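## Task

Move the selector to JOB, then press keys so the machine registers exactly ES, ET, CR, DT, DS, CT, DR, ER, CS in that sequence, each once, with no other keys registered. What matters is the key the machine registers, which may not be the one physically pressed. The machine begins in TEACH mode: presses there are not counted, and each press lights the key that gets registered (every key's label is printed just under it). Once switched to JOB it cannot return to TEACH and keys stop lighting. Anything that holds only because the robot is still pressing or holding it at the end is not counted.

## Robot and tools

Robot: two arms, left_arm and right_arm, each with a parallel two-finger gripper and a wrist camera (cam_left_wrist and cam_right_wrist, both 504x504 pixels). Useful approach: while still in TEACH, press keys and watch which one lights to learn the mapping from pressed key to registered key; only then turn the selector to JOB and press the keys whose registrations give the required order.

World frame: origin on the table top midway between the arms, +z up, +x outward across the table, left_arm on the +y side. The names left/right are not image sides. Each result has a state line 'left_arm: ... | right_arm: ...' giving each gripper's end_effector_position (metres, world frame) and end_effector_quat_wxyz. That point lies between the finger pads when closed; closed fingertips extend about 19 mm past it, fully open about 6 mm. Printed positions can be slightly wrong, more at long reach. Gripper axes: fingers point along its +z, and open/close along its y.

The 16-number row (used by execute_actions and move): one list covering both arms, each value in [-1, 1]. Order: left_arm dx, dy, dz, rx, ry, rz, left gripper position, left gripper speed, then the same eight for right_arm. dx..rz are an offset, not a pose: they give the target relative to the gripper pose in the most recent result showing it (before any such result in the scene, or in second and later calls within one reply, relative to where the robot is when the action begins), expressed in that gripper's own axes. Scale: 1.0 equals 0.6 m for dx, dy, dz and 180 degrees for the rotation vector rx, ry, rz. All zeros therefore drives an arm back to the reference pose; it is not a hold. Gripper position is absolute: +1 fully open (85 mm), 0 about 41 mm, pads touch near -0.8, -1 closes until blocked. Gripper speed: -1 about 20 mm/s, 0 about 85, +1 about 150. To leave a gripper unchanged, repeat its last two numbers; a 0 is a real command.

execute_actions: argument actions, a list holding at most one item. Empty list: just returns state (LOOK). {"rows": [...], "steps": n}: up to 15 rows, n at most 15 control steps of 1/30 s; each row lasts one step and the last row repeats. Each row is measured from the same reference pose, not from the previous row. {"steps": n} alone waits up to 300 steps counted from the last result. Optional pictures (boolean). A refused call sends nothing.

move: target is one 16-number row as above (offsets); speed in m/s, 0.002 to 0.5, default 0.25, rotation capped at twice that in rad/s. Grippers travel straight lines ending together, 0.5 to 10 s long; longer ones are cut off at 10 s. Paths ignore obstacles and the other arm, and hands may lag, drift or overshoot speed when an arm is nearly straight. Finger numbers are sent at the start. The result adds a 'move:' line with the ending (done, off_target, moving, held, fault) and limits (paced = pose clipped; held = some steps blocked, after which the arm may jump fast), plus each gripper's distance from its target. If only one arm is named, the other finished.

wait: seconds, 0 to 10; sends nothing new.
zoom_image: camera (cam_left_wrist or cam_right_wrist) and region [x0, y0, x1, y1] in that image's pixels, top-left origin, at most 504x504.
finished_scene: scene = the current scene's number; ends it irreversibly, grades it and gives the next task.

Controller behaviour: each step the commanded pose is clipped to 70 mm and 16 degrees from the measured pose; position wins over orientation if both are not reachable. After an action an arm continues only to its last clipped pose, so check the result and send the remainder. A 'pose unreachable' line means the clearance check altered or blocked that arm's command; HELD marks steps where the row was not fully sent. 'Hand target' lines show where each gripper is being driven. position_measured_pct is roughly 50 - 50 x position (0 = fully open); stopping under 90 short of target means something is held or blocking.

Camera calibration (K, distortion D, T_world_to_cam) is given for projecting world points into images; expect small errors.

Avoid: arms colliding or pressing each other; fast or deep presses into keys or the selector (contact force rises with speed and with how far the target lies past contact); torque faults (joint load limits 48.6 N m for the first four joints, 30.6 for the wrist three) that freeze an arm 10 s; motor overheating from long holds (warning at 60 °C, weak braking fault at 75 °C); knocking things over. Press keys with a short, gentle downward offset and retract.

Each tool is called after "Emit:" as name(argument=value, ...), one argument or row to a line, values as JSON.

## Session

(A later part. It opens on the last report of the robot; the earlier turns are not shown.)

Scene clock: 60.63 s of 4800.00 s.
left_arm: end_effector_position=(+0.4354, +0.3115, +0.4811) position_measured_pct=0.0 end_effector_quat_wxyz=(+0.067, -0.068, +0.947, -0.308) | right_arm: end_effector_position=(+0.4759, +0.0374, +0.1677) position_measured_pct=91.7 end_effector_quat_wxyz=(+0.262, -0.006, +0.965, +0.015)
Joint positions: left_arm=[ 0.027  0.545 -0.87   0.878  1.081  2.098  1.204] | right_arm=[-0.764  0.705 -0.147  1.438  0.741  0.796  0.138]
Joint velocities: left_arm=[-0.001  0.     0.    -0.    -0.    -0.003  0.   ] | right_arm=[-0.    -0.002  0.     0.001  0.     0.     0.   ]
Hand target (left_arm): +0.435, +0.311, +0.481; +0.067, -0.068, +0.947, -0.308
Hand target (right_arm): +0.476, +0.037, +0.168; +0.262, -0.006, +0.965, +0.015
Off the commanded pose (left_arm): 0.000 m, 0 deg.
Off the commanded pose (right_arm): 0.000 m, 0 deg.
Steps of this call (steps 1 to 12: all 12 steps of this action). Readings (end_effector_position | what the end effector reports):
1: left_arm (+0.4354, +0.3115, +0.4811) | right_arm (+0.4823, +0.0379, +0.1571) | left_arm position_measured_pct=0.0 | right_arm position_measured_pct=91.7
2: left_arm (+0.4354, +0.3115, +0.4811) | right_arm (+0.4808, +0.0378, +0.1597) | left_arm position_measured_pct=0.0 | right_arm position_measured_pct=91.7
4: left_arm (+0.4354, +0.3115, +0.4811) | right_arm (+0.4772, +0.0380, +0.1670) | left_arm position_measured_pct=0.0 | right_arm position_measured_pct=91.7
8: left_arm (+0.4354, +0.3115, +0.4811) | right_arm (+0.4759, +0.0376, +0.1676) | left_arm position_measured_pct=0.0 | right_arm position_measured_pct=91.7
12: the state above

Emit:
execute_actions(
  actions=[
    {"rows":[[0,0,0,0,0,0,1,0,-0.052,-0.001,0,0.008,0,-0.008,-1,0]],"steps":15},
  ],
  pictures=false,
)

Emit:
execute_actions(
  actions=[
    {"rows":[[0,0,0,0,0,0,1,0,0,0,0.008,0,0,0,-1,0],[0,0,0,0,0,0,1,0,0,0,0.012,0,0,0,-1,0],[0,0,0,0,0,0,1,0,0,0,0.016,0,0,0,-1,0],[0,0,0,0,0,0,1,0,0,0,0.02,0,0,0,-1,0],[0,0,0,0,0,0,1,0,0,0,0.024,0,0,0,-1,0],[0,0,0,0,0,0,1,0,0,0,0.026,0,0,0,-1,0],[0,0,0,0,0,0,1,0,0,0,0.026,0,0,0,-1,0],[0,0,0,0,0,0,1,0,0,0,0.026,0,0,0,-1,0],[0,0,0,0,0,0,1,0,0,0,0,0,0,0,-1,0]],"steps":15},
  ],
)

Emit:
execute_actions(
  actions=[
    {"rows":[[0,0,0,0,0,0,1,0,0,-0.114,0,0,0,0,-1,0]],"steps":15},
  ],
  pictures=false,
)

Emit:
execute_actions(
  actions=[
    {"rows":[[0,0,0,0,0,0,1,0,0,0,0.008,0,0,0,-1,0],[0,0,0,0,0,0,1,0,0,0,0.012,0,0,0,-1,0],[0,0,0,0,0,0,1,0,0,0,0.016,0,0,0,-1,0],[0,0,0,0,0,0,1,0,0,0,0.02,0,0,0,-1,0],[0,0,0,0,0,0,1,0,0,0,0.024,0,0,0,-1,0],[0,0,0,0,0,0,1,0,0,0,0.026,0,0,0,-1,0],[0,0,0,0,0,0,1,0,0,0,0.026,0,0,0,-1,0],[0,0,0,0,0,0,1,0,0,0,0.026,0,0,0,-1,0],[0,0,0,0,0,0,1,0,0,0,0,0,0,0,-1,0]],"steps":15},
  ],
)

Emit:
move(
  target=[0,0,0,0,0,0,1,0,0.114,0,0,0,0,0,-1,0],
  speed=0.15,
)

Emit:
move(
  target=[0,0,0,0,0,0,1,0,0,0,0.027,0,0,0,-1,0],
  speed=0.04,
)

Emit:
move(
  target=[0,0,0,0,0,0,1,0,0,0,-0.12,0,0,0,-1,0],
)

Emit:
move(
  target=[0,0,0,0,0,0,1,0,0,-0.155,0,0,0,0,0,0],
)

Scene clock: 77.33 s of 4800.00 s.
left_arm: end_effector_position=(+0.4354, +0.3115, +0.4811) position_measured_pct=0.0 end_effector_quat_wxyz=(+0.067, -0.068, +0.947, -0.308) | right_arm: end_effector_position=(+0.5026, +0.0371, +0.1839) position_measured_pct=91.7 end_effector_quat_wxyz=(+0.262, -0.015, +0.965, +0.000)
Joint positions: left_arm=[ 0.027  0.545 -0.87   0.878  1.081  2.098  1.204] | right_arm=[-0.728  0.733 -0.165  1.324  0.71   0.879  0.254]
Joint velocities: left_arm=[ 0.001 -0.     0.     0.002  0.    -0.    -0.   ] | right_arm=[ 0.004  0.007  0.003 -0.004 -0.001  0.002  0.002]
Hand target (left_arm): +0.435, +0.311, +0.481; +0.067, -0.068, +0.947, -0.308
Hand target (right_arm): +0.503, +0.037, +0.184; +0.262, -0.015, +0.965, +0.000
Off the commanded pose (left_arm): 0.000 m, 0 deg.
Off the commanded pose (right_arm): 0.001 m, 0 deg.
Steps of this call (steps 1 to 90: nothing new was sent; then 13.20 s passed at rest; steps 91 to 105: all 15 steps of this action). Readings (end_effector_position | what the end effector reports):
91: left_arm (+0.4354, +0.3115, +0.4811) | right_arm (+0.4762, +0.0374, +0.1679) | left_arm position_measured_pct=0.0 | right_arm position_measured_pct=91.7
92: left_arm (+0.4354, +0.3115, +0.4811) | right_arm (+0.4777, +0.0374, +0.1684) | left_arm position_measured_pct=0.0 | right_arm position_measured_pct=91.7
94: left_arm (+0.4354, +0.3115, +0.4811) | right_arm (+0.4854, +0.0368, +0.1723) | left_arm position_measured_pct=0.0 | right_arm position_measured_pct=91.7
98: left_arm (+0.4354, +0.3115, +0.4811) | right_arm (+0.5012, +0.0360, +0.1826) | left_arm position_measured_pct=0.0 | right_arm position_measured_pct=91.7
105: the state above

Scene clock: 77.83 s of 4800.00 s.
left_arm: end_effector_position=(+0.4354, +0.3115, +0.4811) position_measured_pct=0.0 end_effector_quat_wxyz=(+0.067, -0.068, +0.947, -0.308) | right_arm: end_effector_position=(+0.5026, +0.0377, +0.1840) position_measured_pct=91.7 end_effector_quat_wxyz=(+0.262, -0.015, +0.965, +0.001)
Joint positions: left_arm=[ 0.027  0.545 -0.87   0.878  1.081  2.098  1.204] | right_arm=[-0.728  0.733 -0.165  1.323  0.71   0.878  0.254]
Joint velocities: left_arm=[ 0.     0.001  0.     0.001  0.    -0.001  0.   ] | right_arm=[ 0.003  0.004  0.004  0.012 -0.001  0.01   0.001]
Hand target (left_arm): +0.435, +0.311, +0.481; +0.067, -0.068, +0.947, -0.308
Hand target (right_arm): +0.503, +0.037, +0.184; +0.262, -0.015, +0.965, +0.000
Off the commanded pose (left_arm): 0.000 m, 0 deg.
Off the commanded pose (right_arm): 0.001 m, 0 deg.
Steps of this call (steps 1 to 15: all 15 steps of this action). Readings (end_effector_position | what the end effector reports):
1: left_arm (+0.4354, +0.3115, +0.4811) | right_arm (+0.5030, +0.0371, +0.1832) | left_arm position_measured_pct=0.0 | right_arm position_measured_pct=91.7
2: left_arm (+0.4354, +0.3115, +0.4811) | right_arm (+0.5040, +0.0374, +0.1816) | left_arm position_measured_pct=0.0 | right_arm position_measured_pct=91.7
4: left_arm (+0.4354, +0.3115, +0.4811) | right_arm (+0.5064, +0.0372, +0.1772) | left_arm position_measured_pct=0.0 | right_arm position_measured_pct=91.7
8: left_arm (+0.4354, +0.3115, +0.4811) | right_arm (+0.5095, +0.0381, +0.1733) | left_arm position_measured_pct=0.0 | right_arm position_measured_pct=91.7
15: the state above
camera_calibration (this result's frames):
cam_left_wrist: T_world_to_cam=[[-0.043703, 0.831033, -0.554504, 0.0215932], [0.984639, 0.129743, 0.116841, -0.471549], [0.169042, -0.54088, -0.823938, 0.6423], [0, 0, 0, 1]] pos_world=[0.356674, 0.390643, 0.596286]
cam_right_wrist: T_world_to_cam=[[0.0231889, 0.999002, -0.0381871, -0.0341685], [0.877359, -0.00202371, 0.479831, -0.464597], [0.479274, -0.0446305, -0.87653, 0.0685286], [0, 0, 0, 1]] pos_world=[0.375567, 0.0362527, 0.281691]

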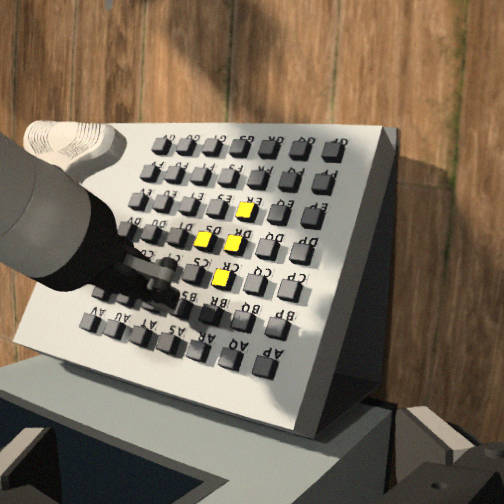

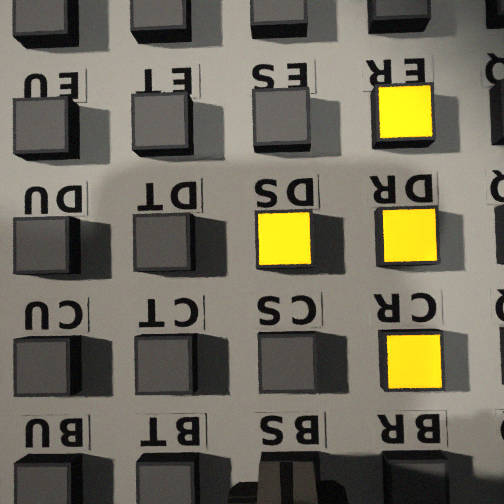

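Scene clock: 78.33 s of 4800.00 s.
left_arm: end_effector_position=(+0.4354, +0.3115, +0.4811) position_measured_pct=0.0 end_effector_quat_wxyz=(+0.067, -0.068, +0.947, -0.308) | right_arm: end_effector_position=(+0.5044, -0.0300, +0.1835) position_measured_pct=91.7 end_effector_quat_wxyz=(+0.262, -0.016, +0.965, +0.000)
Joint positions: left_arm=[ 0.027  0.545 -0.87   0.878  1.081  2.098  1.204] | right_arm=[-0.644  0.632 -0.148  1.524  0.729  0.753  0.262]
Joint velocities: left_arm=[-0.001  0.001  0.     0.    -0.    -0.001 -0.   ] | right_arm=[ 0.008 -0.023 -0.001  0.022 -0.001 -0.021 -0.001]
Hand target (left_arm): +0.435, +0.311, +0.481; +0.067, -0.068, +0.947, -0.308
Hand target (right_arm): +0.505, -0.031, +0.185; +0.263, -0.015, +0.965, +0.001
Off the commanded pose (left_arm): 0.000 m, 0 deg.
Off the commanded pose (right_arm): 0.001 m, 0 deg.
Steps of this call (steps 1 to 15: all 15 steps of this action). Readings (end_effector_position | what the end effector reports):
1: left_arm (+0.4354, +0.3115, +0.4811) | right_arm (+0.5027, +0.0371, +0.1840) | left_arm position_measured_pct=0.0 | right_arm position_measured_pct=91.7
2: left_arm (+0.4354, +0.3115, +0.4811) | right_arm (+0.5029, +0.0351, +0.1843) | left_arm position_measured_pct=0.0 | right_arm position_measured_pct=91.7
4: left_arm (+0.4354, +0.3115, +0.4811) | right_arm (+0.5040, +0.0249, +0.1853) | left_arm position_measured_pct=0.0 | right_arm position_measured_pct=91.7
8: left_arm (+0.4354, +0.3115, +0.4811) | right_arm (+0.5052, -0.0135, +0.1850) | left_arm position_measured_pct=0.0 | right_arm position_measured_pct=91.7
15: the state above

Scene clock: 78.83 s of 4800.00 s.
left_arm: end_effector_position=(+0.4354, +0.3115, +0.4811) position_measured_pct=0.0 end_effector_quat_wxyz=(+0.067, -0.068, +0.947, -0.308) | right_arm: end_effector_position=(+0.5043, -0.0295, +0.1835) position_measured_pct=91.7 end_effector_quat_wxyz=(+0.262, -0.016, +0.965, +0.001)
Joint positions: left_arm=[ 0.027  0.545 -0.87   0.878  1.081  2.098  1.204] | right_arm=[-0.645  0.632 -0.148  1.523  0.729  0.752  0.262]
Joint velocities: left_arm=[-0.001  0.     0.     0.     0.     0.001 -0.   ] | right_arm=[ 0.003  0.004  0.002  0.01  -0.004  0.013  0.002]
Hand target (left_arm): +0.435, +0.311, +0.481; +0.067, -0.068, +0.947, -0.308
Hand target (right_arm): +0.504, -0.030, +0.183; +0.262, -0.016, +0.965, +0.000
Off the commanded pose (left_arm): 0.000 m, 0 deg.
Off the commanded pose (right_arm): 0.001 m, 0 deg.
Steps of this call (steps 1 to 15: all 15 steps of this action). Readings (end_effector_position | what the end effector reports):
1: left_arm (+0.4354, +0.3115, +0.4811) | right_arm (+0.5046, -0.0301, +0.1831) | left_arm position_measured_pct=0.0 | right_arm position_measured_pct=91.7
2: left_arm (+0.4354, +0.3115, +0.4811) | right_arm (+0.5055, -0.0297, +0.1813) | left_arm position_measured_pct=0.0 | right_arm position_measured_pct=91.7
4: left_arm (+0.4354, +0.3115, +0.4811) | right_arm (+0.5077, -0.0298, +0.1764) | left_arm position_measured_pct=0.0 | right_arm position_measured_pct=91.7
8: left_arm (+0.4354, +0.3115, +0.4811) | right_arm (+0.5110, -0.0290, +0.1729) | left_arm position_measured_pct=0.0 | right_arm position_measured_pct=91.7
15: the state above
camera_calibration (this result's frames):
cam_left_wrist: T_world_to_cam=[[-0.0437062, 0.831033, -0.554504, 0.0215926], [0.98464, 0.129744, 0.116837, -0.471549], [0.169039, -0.54088, -0.823939, 0.642299], [0, 0, 0, 1]] pos_world=[0.356676, 0.390643, 0.596282]
cam_right_wrist: T_world_to_cam=[[0.0217912, 0.998993, -0.0392292, 0.0337623], [0.877755, -0.000332608, 0.479109, -0.465986], [0.478614, -0.044874, -0.876878, 0.0645861], [0, 0, 0, 1]] pos_world=[0.377374, -0.030985, 0.281217]

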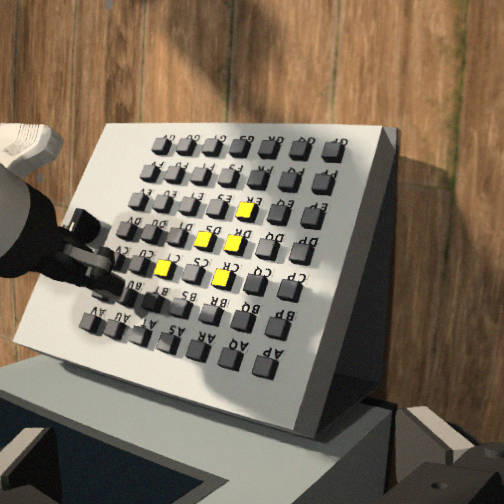

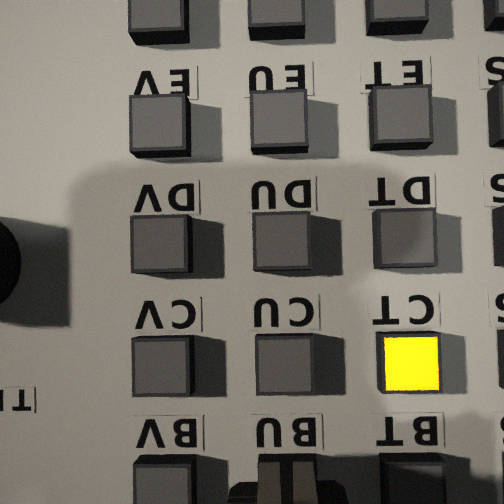

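Scene clock: 79.90 s of 4800.00 s.
left_arm: end_effector_position=(+0.4354, +0.3115, +0.4811) position_measured_pct=0.0 end_effector_quat_wxyz=(+0.067, -0.068, +0.947, -0.308) | right_arm: end_effector_position=(+0.4456, -0.0326, +0.1485) position_measured_pct=91.7 end_effector_quat_wxyz=(+0.262, -0.015, +0.965, -0.000)
Joint positions: left_arm=[ 0.027  0.545 -0.87   0.878  1.081  2.098  1.204] | right_arm=[-0.766  0.604 -0.09   1.717  0.828  0.656  0.033]
Joint velocities: left_arm=[-0.001 -0.001  0.     0.     0.    -0.001 -0.   ] | right_arm=[-0.007 -0.003 -0.006  0.     0.004 -0.    -0.004]
Hand target (left_arm): +0.435, +0.311, +0.481; +0.067, -0.068, +0.947, -0.308
Hand target (right_arm): +0.445, -0.032, +0.149; +0.262, -0.016, +0.965, -0.000
Off the commanded pose (left_arm): 0.000 m, 0 deg.
Off the commanded pose (right_arm): 0.001 m, 0 deg.
move: done
camera_calibration (this result's frames):
cam_left_wrist: T_world_to_cam=[[-0.0437075, 0.831033, -0.554504, 0.0215921], [0.98464, 0.129744, 0.116835, -0.471549], [0.169037, -0.54088, -0.823939, 0.642298], [0, 0, 0, 1]] pos_world=[0.356678, 0.390643, 0.596281]
cam_right_wrist: T_world_to_cam=[[0.0237013, 0.998903, -0.0403828, 0.0360825], [0.878092, -0.00149077, 0.47849, -0.397855], [0.477905, -0.0468006, -0.877164, 0.0622079], [0, 0, 0, 1]] pos_world=[0.318769, -0.0337247, 0.246393]

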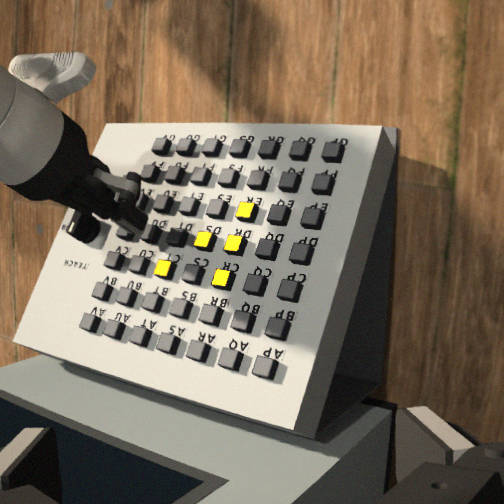

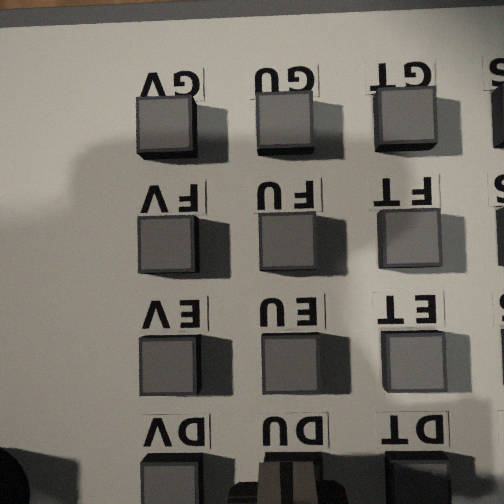

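Scene clock: 80.60 s of 4800.00 s.
left_arm: end_effector_position=(+0.4354, +0.3115, +0.4811) position_measured_pct=0.0 end_effector_quat_wxyz=(+0.067, -0.068, +0.947, -0.308) | right_arm: end_effector_position=(+0.4533, -0.0318, +0.1365) position_measured_pct=91.7 end_effector_quat_wxyz=(+0.262, -0.015, +0.965, +0.001)
Joint positions: left_arm=[ 0.027  0.545 -0.87   0.878  1.081  2.098  1.204] | right_arm=[-0.763  0.632 -0.077  1.712  0.847  0.628  0.018]
Joint velocities: left_arm=[ 0.001  0.001  0.    -0.    -0.    -0.001  0.001] | right_arm=[ 0.    -0.    -0.    -0.     0.001  0.001 -0.001]
Hand target (left_arm): +0.435, +0.311, +0.481; +0.067, -0.068, +0.947, -0.308
Hand target (right_arm): +0.454, -0.033, +0.135; +0.262, -0.015, +0.965, -0.000
Off the commanded pose (left_arm): 0.000 m, 0 deg.
Off the commanded pose (right_arm): 0.002 m, 0 deg.
move: done
camera_calibration (this result's frames):
cam_left_wrist: T_world_to_cam=[[-0.0437092, 0.831033, -0.554503, 0.0215916], [0.98464, 0.129744, 0.116833, -0.471549], [0.169035, -0.54088, -0.823939, 0.642298], [0, 0, 0, 1]] pos_world=[0.356679, 0.390643, 0.596279]
cam_right_wrist: T_world_to_cam=[[0.022987, 0.998999, -0.0383721, 0.0346719], [0.877329, -0.00175463, 0.479886, -0.398668], [0.479338, -0.0446961, -0.876491, 0.0474044], [0, 0, 0, 1]] pos_world=[0.326244, -0.033218, 0.234195]

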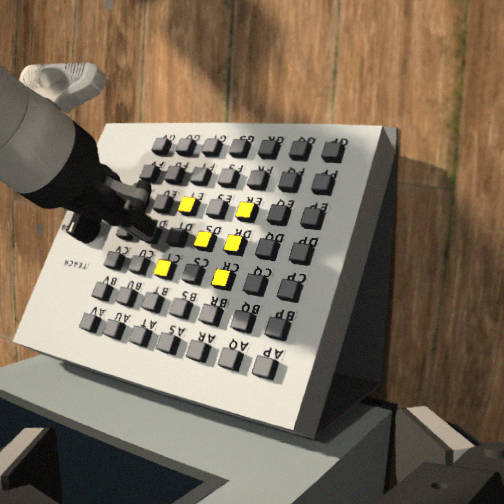

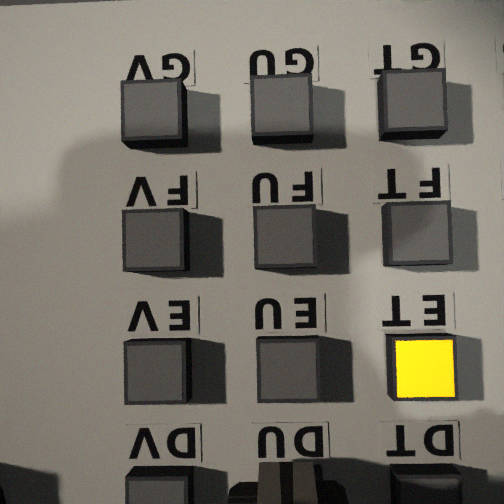

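Scene clock: 81.40 s of 4800.00 s.
left_arm: end_effector_position=(+0.4354, +0.3115, +0.4811) position_measured_pct=0.0 end_effector_quat_wxyz=(+0.067, -0.068, +0.947, -0.308) | right_arm: end_effector_position=(+0.4166, -0.0322, +0.1984) position_measured_pct=91.7 end_effector_quat_wxyz=(+0.262, -0.015, +0.965, +0.001)
Joint positions: left_arm=[ 0.027  0.545 -0.87   0.878  1.081  2.098  1.204] | right_arm=[-0.786  0.495 -0.132  1.72   0.758  0.766  0.085]
Joint velocities: left_arm=[-0.     0.001 -0.     0.     0.    -0.001  0.   ] | right_arm=[-0.    -0.005 -0.001 -0.    -0.    -0.001 -0.   ]
Hand target (left_arm): +0.435, +0.311, +0.481; +0.067, -0.068, +0.947, -0.308
Hand target (right_arm): +0.417, -0.032, +0.199; +0.262, -0.015, +0.965, +0.001
Off the commanded pose (left_arm): 0.000 m, 0 deg.
Off the commanded pose (right_arm): 0.000 m, 0 deg.
move: done
camera_calibration (this result's frames):
cam_left_wrist: T_world_to_cam=[[-0.0437108, 0.831033, -0.554503, 0.0215911], [0.98464, 0.129745, 0.11683, -0.47155], [0.169034, -0.54088, -0.82394, 0.642297], [0, 0, 0, 1]] pos_world=[0.356681, 0.390643, 0.596278]
cam_right_wrist: T_world_to_cam=[[0.0227005, 0.998991, -0.0387586, 0.0385174], [0.877615, -0.0013441, 0.479365, -0.39619], [0.478829, -0.044897, -0.876759, 0.119409], [0, 0, 0, 1]] pos_world=[0.289652, -0.0336499, 0.296105]

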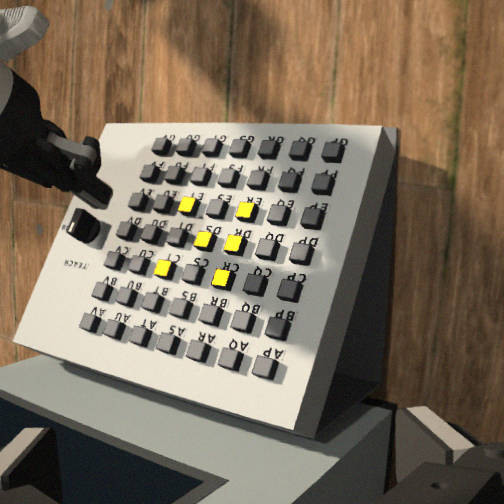

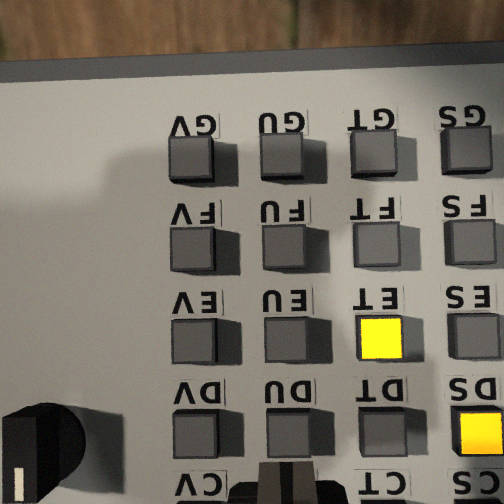

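Scene clock: 82.23 s of 4800.00 s.
left_arm: end_effector_position=(+0.4354, +0.3115, +0.4811) position_measured_pct=0.0 end_effector_quat_wxyz=(+0.067, -0.068, +0.947, -0.308) | right_arm: end_effector_position=(+0.4195, -0.1249, +0.1992) position_measured_pct=50.0 end_effector_quat_wxyz=(+0.262, -0.016, +0.965, +0.000)
Joint positions: left_arm=[ 0.027  0.545 -0.87   0.878  1.081  2.098  1.204] | right_arm=[-0.661  0.363 -0.099  1.943  0.789  0.613  0.141]
Joint velocities: left_arm=[ 0.001  0.001  0.     0.    -0.     0.     0.   ] | right_arm=[ 0.004 -0.007  0.004  0.    -0.002 -0.     0.002]
Hand target (left_arm): +0.435, +0.311, +0.481; +0.067, -0.068, +0.947, -0.308
Hand target (right_arm): +0.420, -0.125, +0.199; +0.263, -0.015, +0.965, +0.001
Off the commanded pose (left_arm): 0.000 m, 0 deg.
Off the commanded pose (right_arm): 0.000 m, 0 deg.
move: done
camera_calibration (this result's frames):
cam_left_wrist: T_world_to_cam=[[-0.0437128, 0.831033, -0.554503, 0.0215907], [0.984641, 0.129746, 0.116828, -0.47155], [0.169032, -0.540879, -0.82394, 0.642296], [0, 0, 0, 1]] pos_world=[0.356682, 0.390644, 0.596276]
cam_right_wrist: T_world_to_cam=[[0.0221965, 0.99898, -0.0393249, 0.131433], [0.87738, -0.000607459, 0.479796, -0.399085], [0.479283, -0.0451527, -0.876498, 0.114312], [0, 0, 0, 1]] pos_world=[0.292444, -0.12638, 0.296842]

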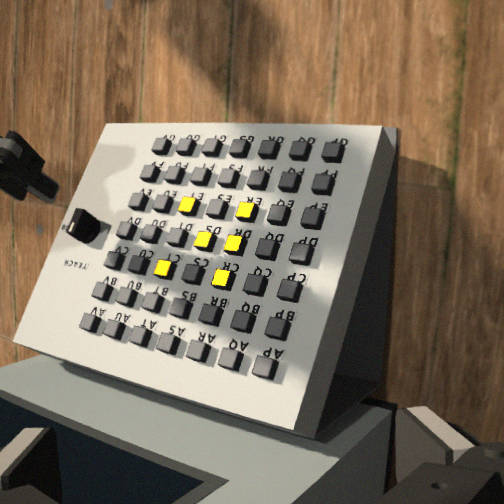

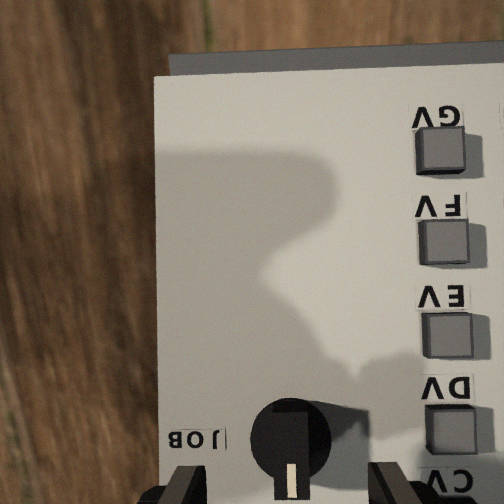

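Emit:
move(
  target=[0,0,0,0,0,0,1,0,-0.003,0.002,0.11,0,0,0,-0.2,0],
  speed=0.1,
)

Emit:
move(
  target=[0,0,0,0,0,0,1,0,0,0,0,0,0,0.53,-0.53,1],
  speed=0.4,
)

Emit:
move(
  target=[0,0,0,0,0,0,1,0,0,0,-0.06,0,0,0,-0.2,1],
  speed=0.06,
)

Emit:
move(
  target=[0,0,0,0,0,0,1,0,0.21,0.016,0,0,0,-0.53,-1,0],
  speed=0.5,
)

Scene clock: 90.27 s of 4800.00 s.
left_arm: end_effector_position=(+0.4354, +0.3115, +0.4811) position_measured_pct=0.0 end_effector_quat_wxyz=(+0.067, -0.068, +0.947, -0.308) | right_arm: end_effector_position=(+0.4546, -0.1234, +0.1434) position_measured_pct=59.9 end_effector_quat_wxyz=(+0.263, -0.015, +0.965, +0.001)
Joint positions: left_arm=[ 0.027  0.545 -0.87   0.878  1.081  2.098  1.204] | right_arm=[-0.66   0.51  -0.021  1.93   0.92   0.471  0.032]
Joint velocities: left_arm=[-0.     0.001 -0.    -0.    -0.    -0.     0.   ] | right_arm=[-0.002  0.007 -0.001 -0.001  0.001  0.    -0.   ]
Hand target (left_arm): +0.435, +0.311, +0.481; +0.067, -0.068, +0.947, -0.308
Hand target (right_arm): +0.455, -0.123, +0.143; +0.262, -0.016, +0.965, +0.000
Off the commanded pose (left_arm): 0.000 m, 0 deg.
Off the commanded pose (right_arm): 0.000 m, 0 deg.
After step 90, 4.03 s passed at rest.
move: done
camera_calibration (this result's frames):
cam_left_wrist: T_world_to_cam=[[-0.0437147, 0.831033, -0.554503, 0.0215903], [0.984641, 0.129746, 0.116826, -0.47155], [0.169031, -0.540879, -0.823941, 0.642295], [0, 0, 0, 1]] pos_world=[0.356684, 0.390644, 0.596274]
cam_right_wrist: T_world_to_cam=[[0.0226662, 0.998984, -0.0389442, 0.126669], [0.877048, -0.0011717, 0.480401, -0.403214], [0.479867, -0.0450448, -0.876184, 0.0483642], [0, 0, 0, 1]] pos_world=[0.327558, -0.124834, 0.241013]

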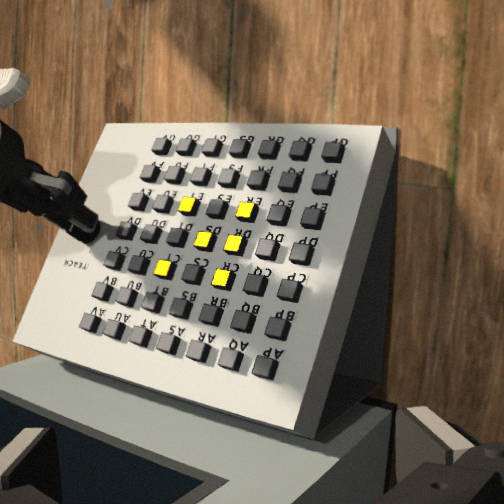

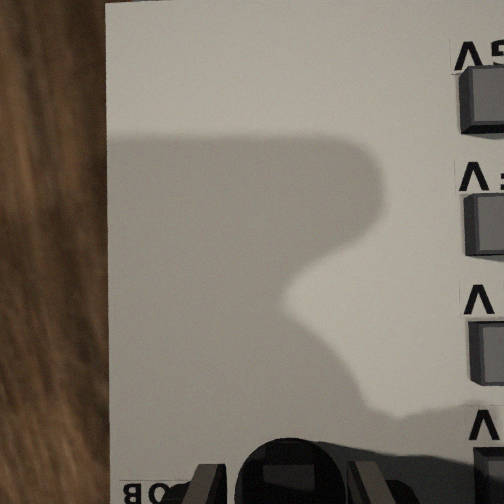

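Scene clock: 92.80 s of 4800.00 s.
left_arm: end_effector_position=(+0.4354, +0.3115, +0.4811) position_measured_pct=0.0 end_effector_quat_wxyz=(+0.067, -0.068, +0.947, -0.308) | right_arm: end_effector_position=(+0.4562, -0.1229, +0.1448) position_measured_pct=76.2 end_effector_quat_wxyz=(+0.177, +0.703, +0.660, +0.197)
Joint positions: left_arm=[ 0.027  0.545 -0.87   0.878  1.081  2.098  1.204] | right_arm=[-0.953  0.539  0.394  1.939  0.49   0.327 -1.257]
Joint velocities: left_arm=[-0.001  0.     0.     0.001  0.     0.001 -0.   ] | right_arm=[-0.004  0.001  0.003  0.001  0.004  0.    -0.003]
Hand target (left_arm): +0.435, +0.311, +0.481; +0.067, -0.068, +0.947, -0.308
Hand target (right_arm): +0.455, -0.123, +0.144; +0.177, +0.703, +0.661, +0.195
Off the commanded pose (left_arm): 0.000 m, 0 deg.
Off the commanded pose (right_arm): 0.002 m, 0 deg.
move: done
camera_calibration (this result's frames):
cam_left_wrist: T_world_to_cam=[[-0.0437162, 0.831033, -0.554503, 0.0215897], [0.984641, 0.129747, 0.116824, -0.47155], [0.16903, -0.540879, -0.823941, 0.642294], [0, 0, 0, 1]] pos_world=[0.356685, 0.390644, 0.596273]
cam_right_wrist: T_world_to_cam=[[0.883151, -0.0941525, 0.459543, -0.472947], [-0.0617056, -0.994455, -0.0851606, -0.0171107], [0.465013, 0.0468533, -0.884063, 0.0680561], [0, 0, 0, 1]] pos_world=[0.38498, -0.0647336, 0.276048]

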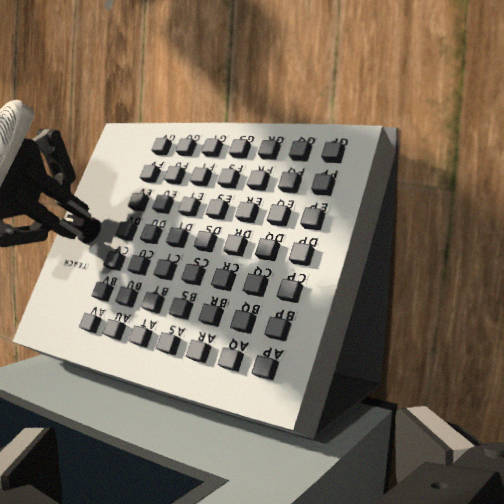

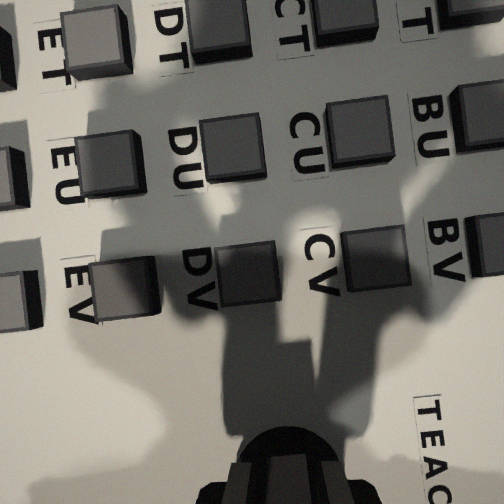

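Scene clock: 93.67 s of 4800.00 s.
left_arm: end_effector_position=(+0.4354, +0.3115, +0.4811) position_measured_pct=0.0 end_effector_quat_wxyz=(+0.067, -0.068, +0.947, -0.308) | right_arm: end_effector_position=(+0.4379, -0.1233, +0.1756) position_measured_pct=59.9 end_effector_quat_wxyz=(+0.177, +0.703, +0.660, +0.196)
Joint positions: left_arm=[ 0.027  0.545 -0.87   0.878  1.081  2.098  1.204] | right_arm=[-0.992  0.452  0.392  1.948  0.487  0.415 -1.253]
Joint velocities: left_arm=[-0.     0.     0.    -0.     0.     0.002 -0.   ] | right_arm=[-0.003 -0.006 -0.     0.001  0.001  0.001  0.001]
Hand target (left_arm): +0.435, +0.311, +0.481; +0.067, -0.068, +0.947, -0.308
Hand target (right_arm): +0.438, -0.123, +0.176; +0.177, +0.703, +0.660, +0.197
Off the commanded pose (left_arm): 0.000 m, 0 deg.
Off the commanded pose (right_arm): 0.000 m, 0 deg.
move: done
camera_calibration (this result's frames):
cam_left_wrist: T_world_to_cam=[[-0.043718, 0.831033, -0.554503, 0.0215893], [0.984641, 0.129748, 0.116822, -0.471551], [0.169028, -0.540879, -0.823942, 0.642293], [0, 0, 0, 1]] pos_world=[0.356686, 0.390644, 0.596271]
cam_right_wrist: T_world_to_cam=[[0.883325, -0.0941865, 0.459202, -0.470956], [-0.0620327, -0.994478, -0.0846498, -0.0160465], [0.464639, 0.0462877, -0.88429, 0.103927], [0, 0, 0, 1]] pos_world=[0.366724, -0.0651261, 0.306807]

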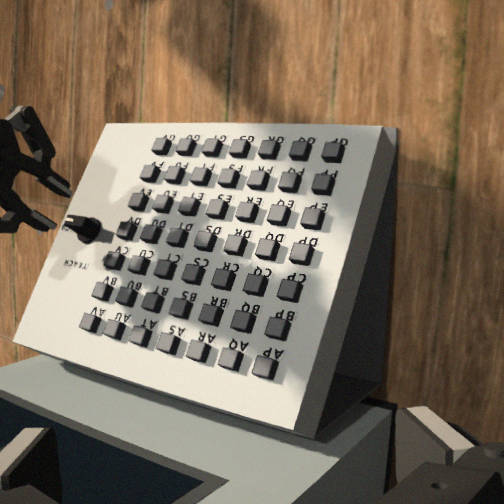

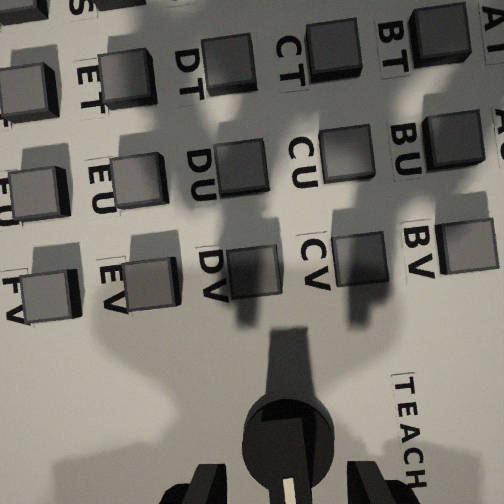

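Scene clock: 95.80 s of 4800.00 s.
left_arm: end_effector_position=(+0.4354, +0.3115, +0.4811) position_measured_pct=0.0 end_effector_quat_wxyz=(+0.067, -0.068, +0.947, -0.308) | right_arm: end_effector_position=(+0.4518, +0.0021, +0.1855) position_measured_pct=91.7 end_effector_quat_wxyz=(+0.264, -0.015, +0.965, +0.002)
Joint positions: left_arm=[ 0.027  0.545 -0.87   0.878  1.081  2.098  1.204] | right_arm=[-0.807  0.604 -0.079  1.568  0.709  0.772  0.16 ]
Joint velocities: left_arm=[ 0.001  0.002 -0.    -0.    -0.    -0.     0.   ] | right_arm=[ 0.006  0.005  0.005 -0.004 -0.003  0.003  0.003]
Hand target (left_arm): +0.435, +0.311, +0.481; +0.067, -0.068, +0.947, -0.308
Hand target (right_arm): +0.452, +0.002, +0.185; +0.263, -0.015, +0.965, +0.002
Off the commanded pose (left_arm): 0.000 m, 0 deg.
Off the commanded pose (right_arm): 0.001 m, 0 deg.
move: done
camera_calibration (this result's frames):
cam_left_wrist: T_world_to_cam=[[-0.0437198, 0.831033, -0.554502, 0.0215888], [0.984641, 0.129748, 0.116819, -0.471551], [0.169026, -0.540879, -0.823942, 0.642293], [0, 0, 0, 1]] pos_world=[0.356688, 0.390644, 0.596269]
cam_right_wrist: T_world_to_cam=[[0.0220915, 0.999099, -0.0362347, 0.00278814], [0.876225, -0.0018974, 0.481899, -0.420677], [0.481396, -0.0423957, -0.875477, 0.0913795], [0, 0, 0, 1]] pos_world=[0.324557, 0.000290272, 0.282826]

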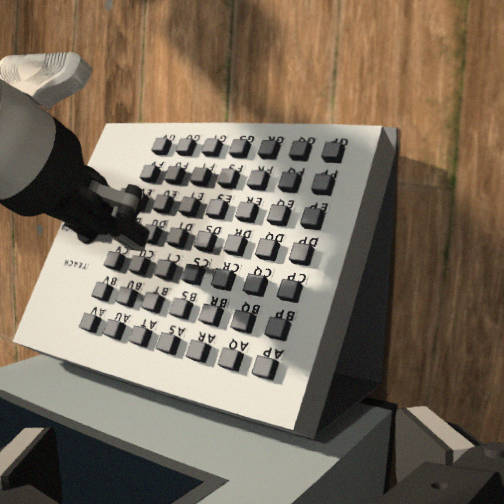

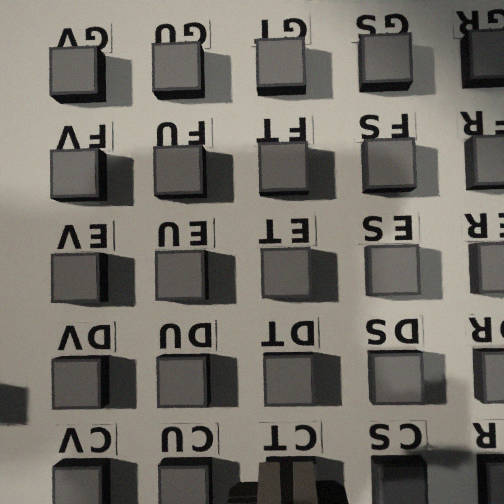

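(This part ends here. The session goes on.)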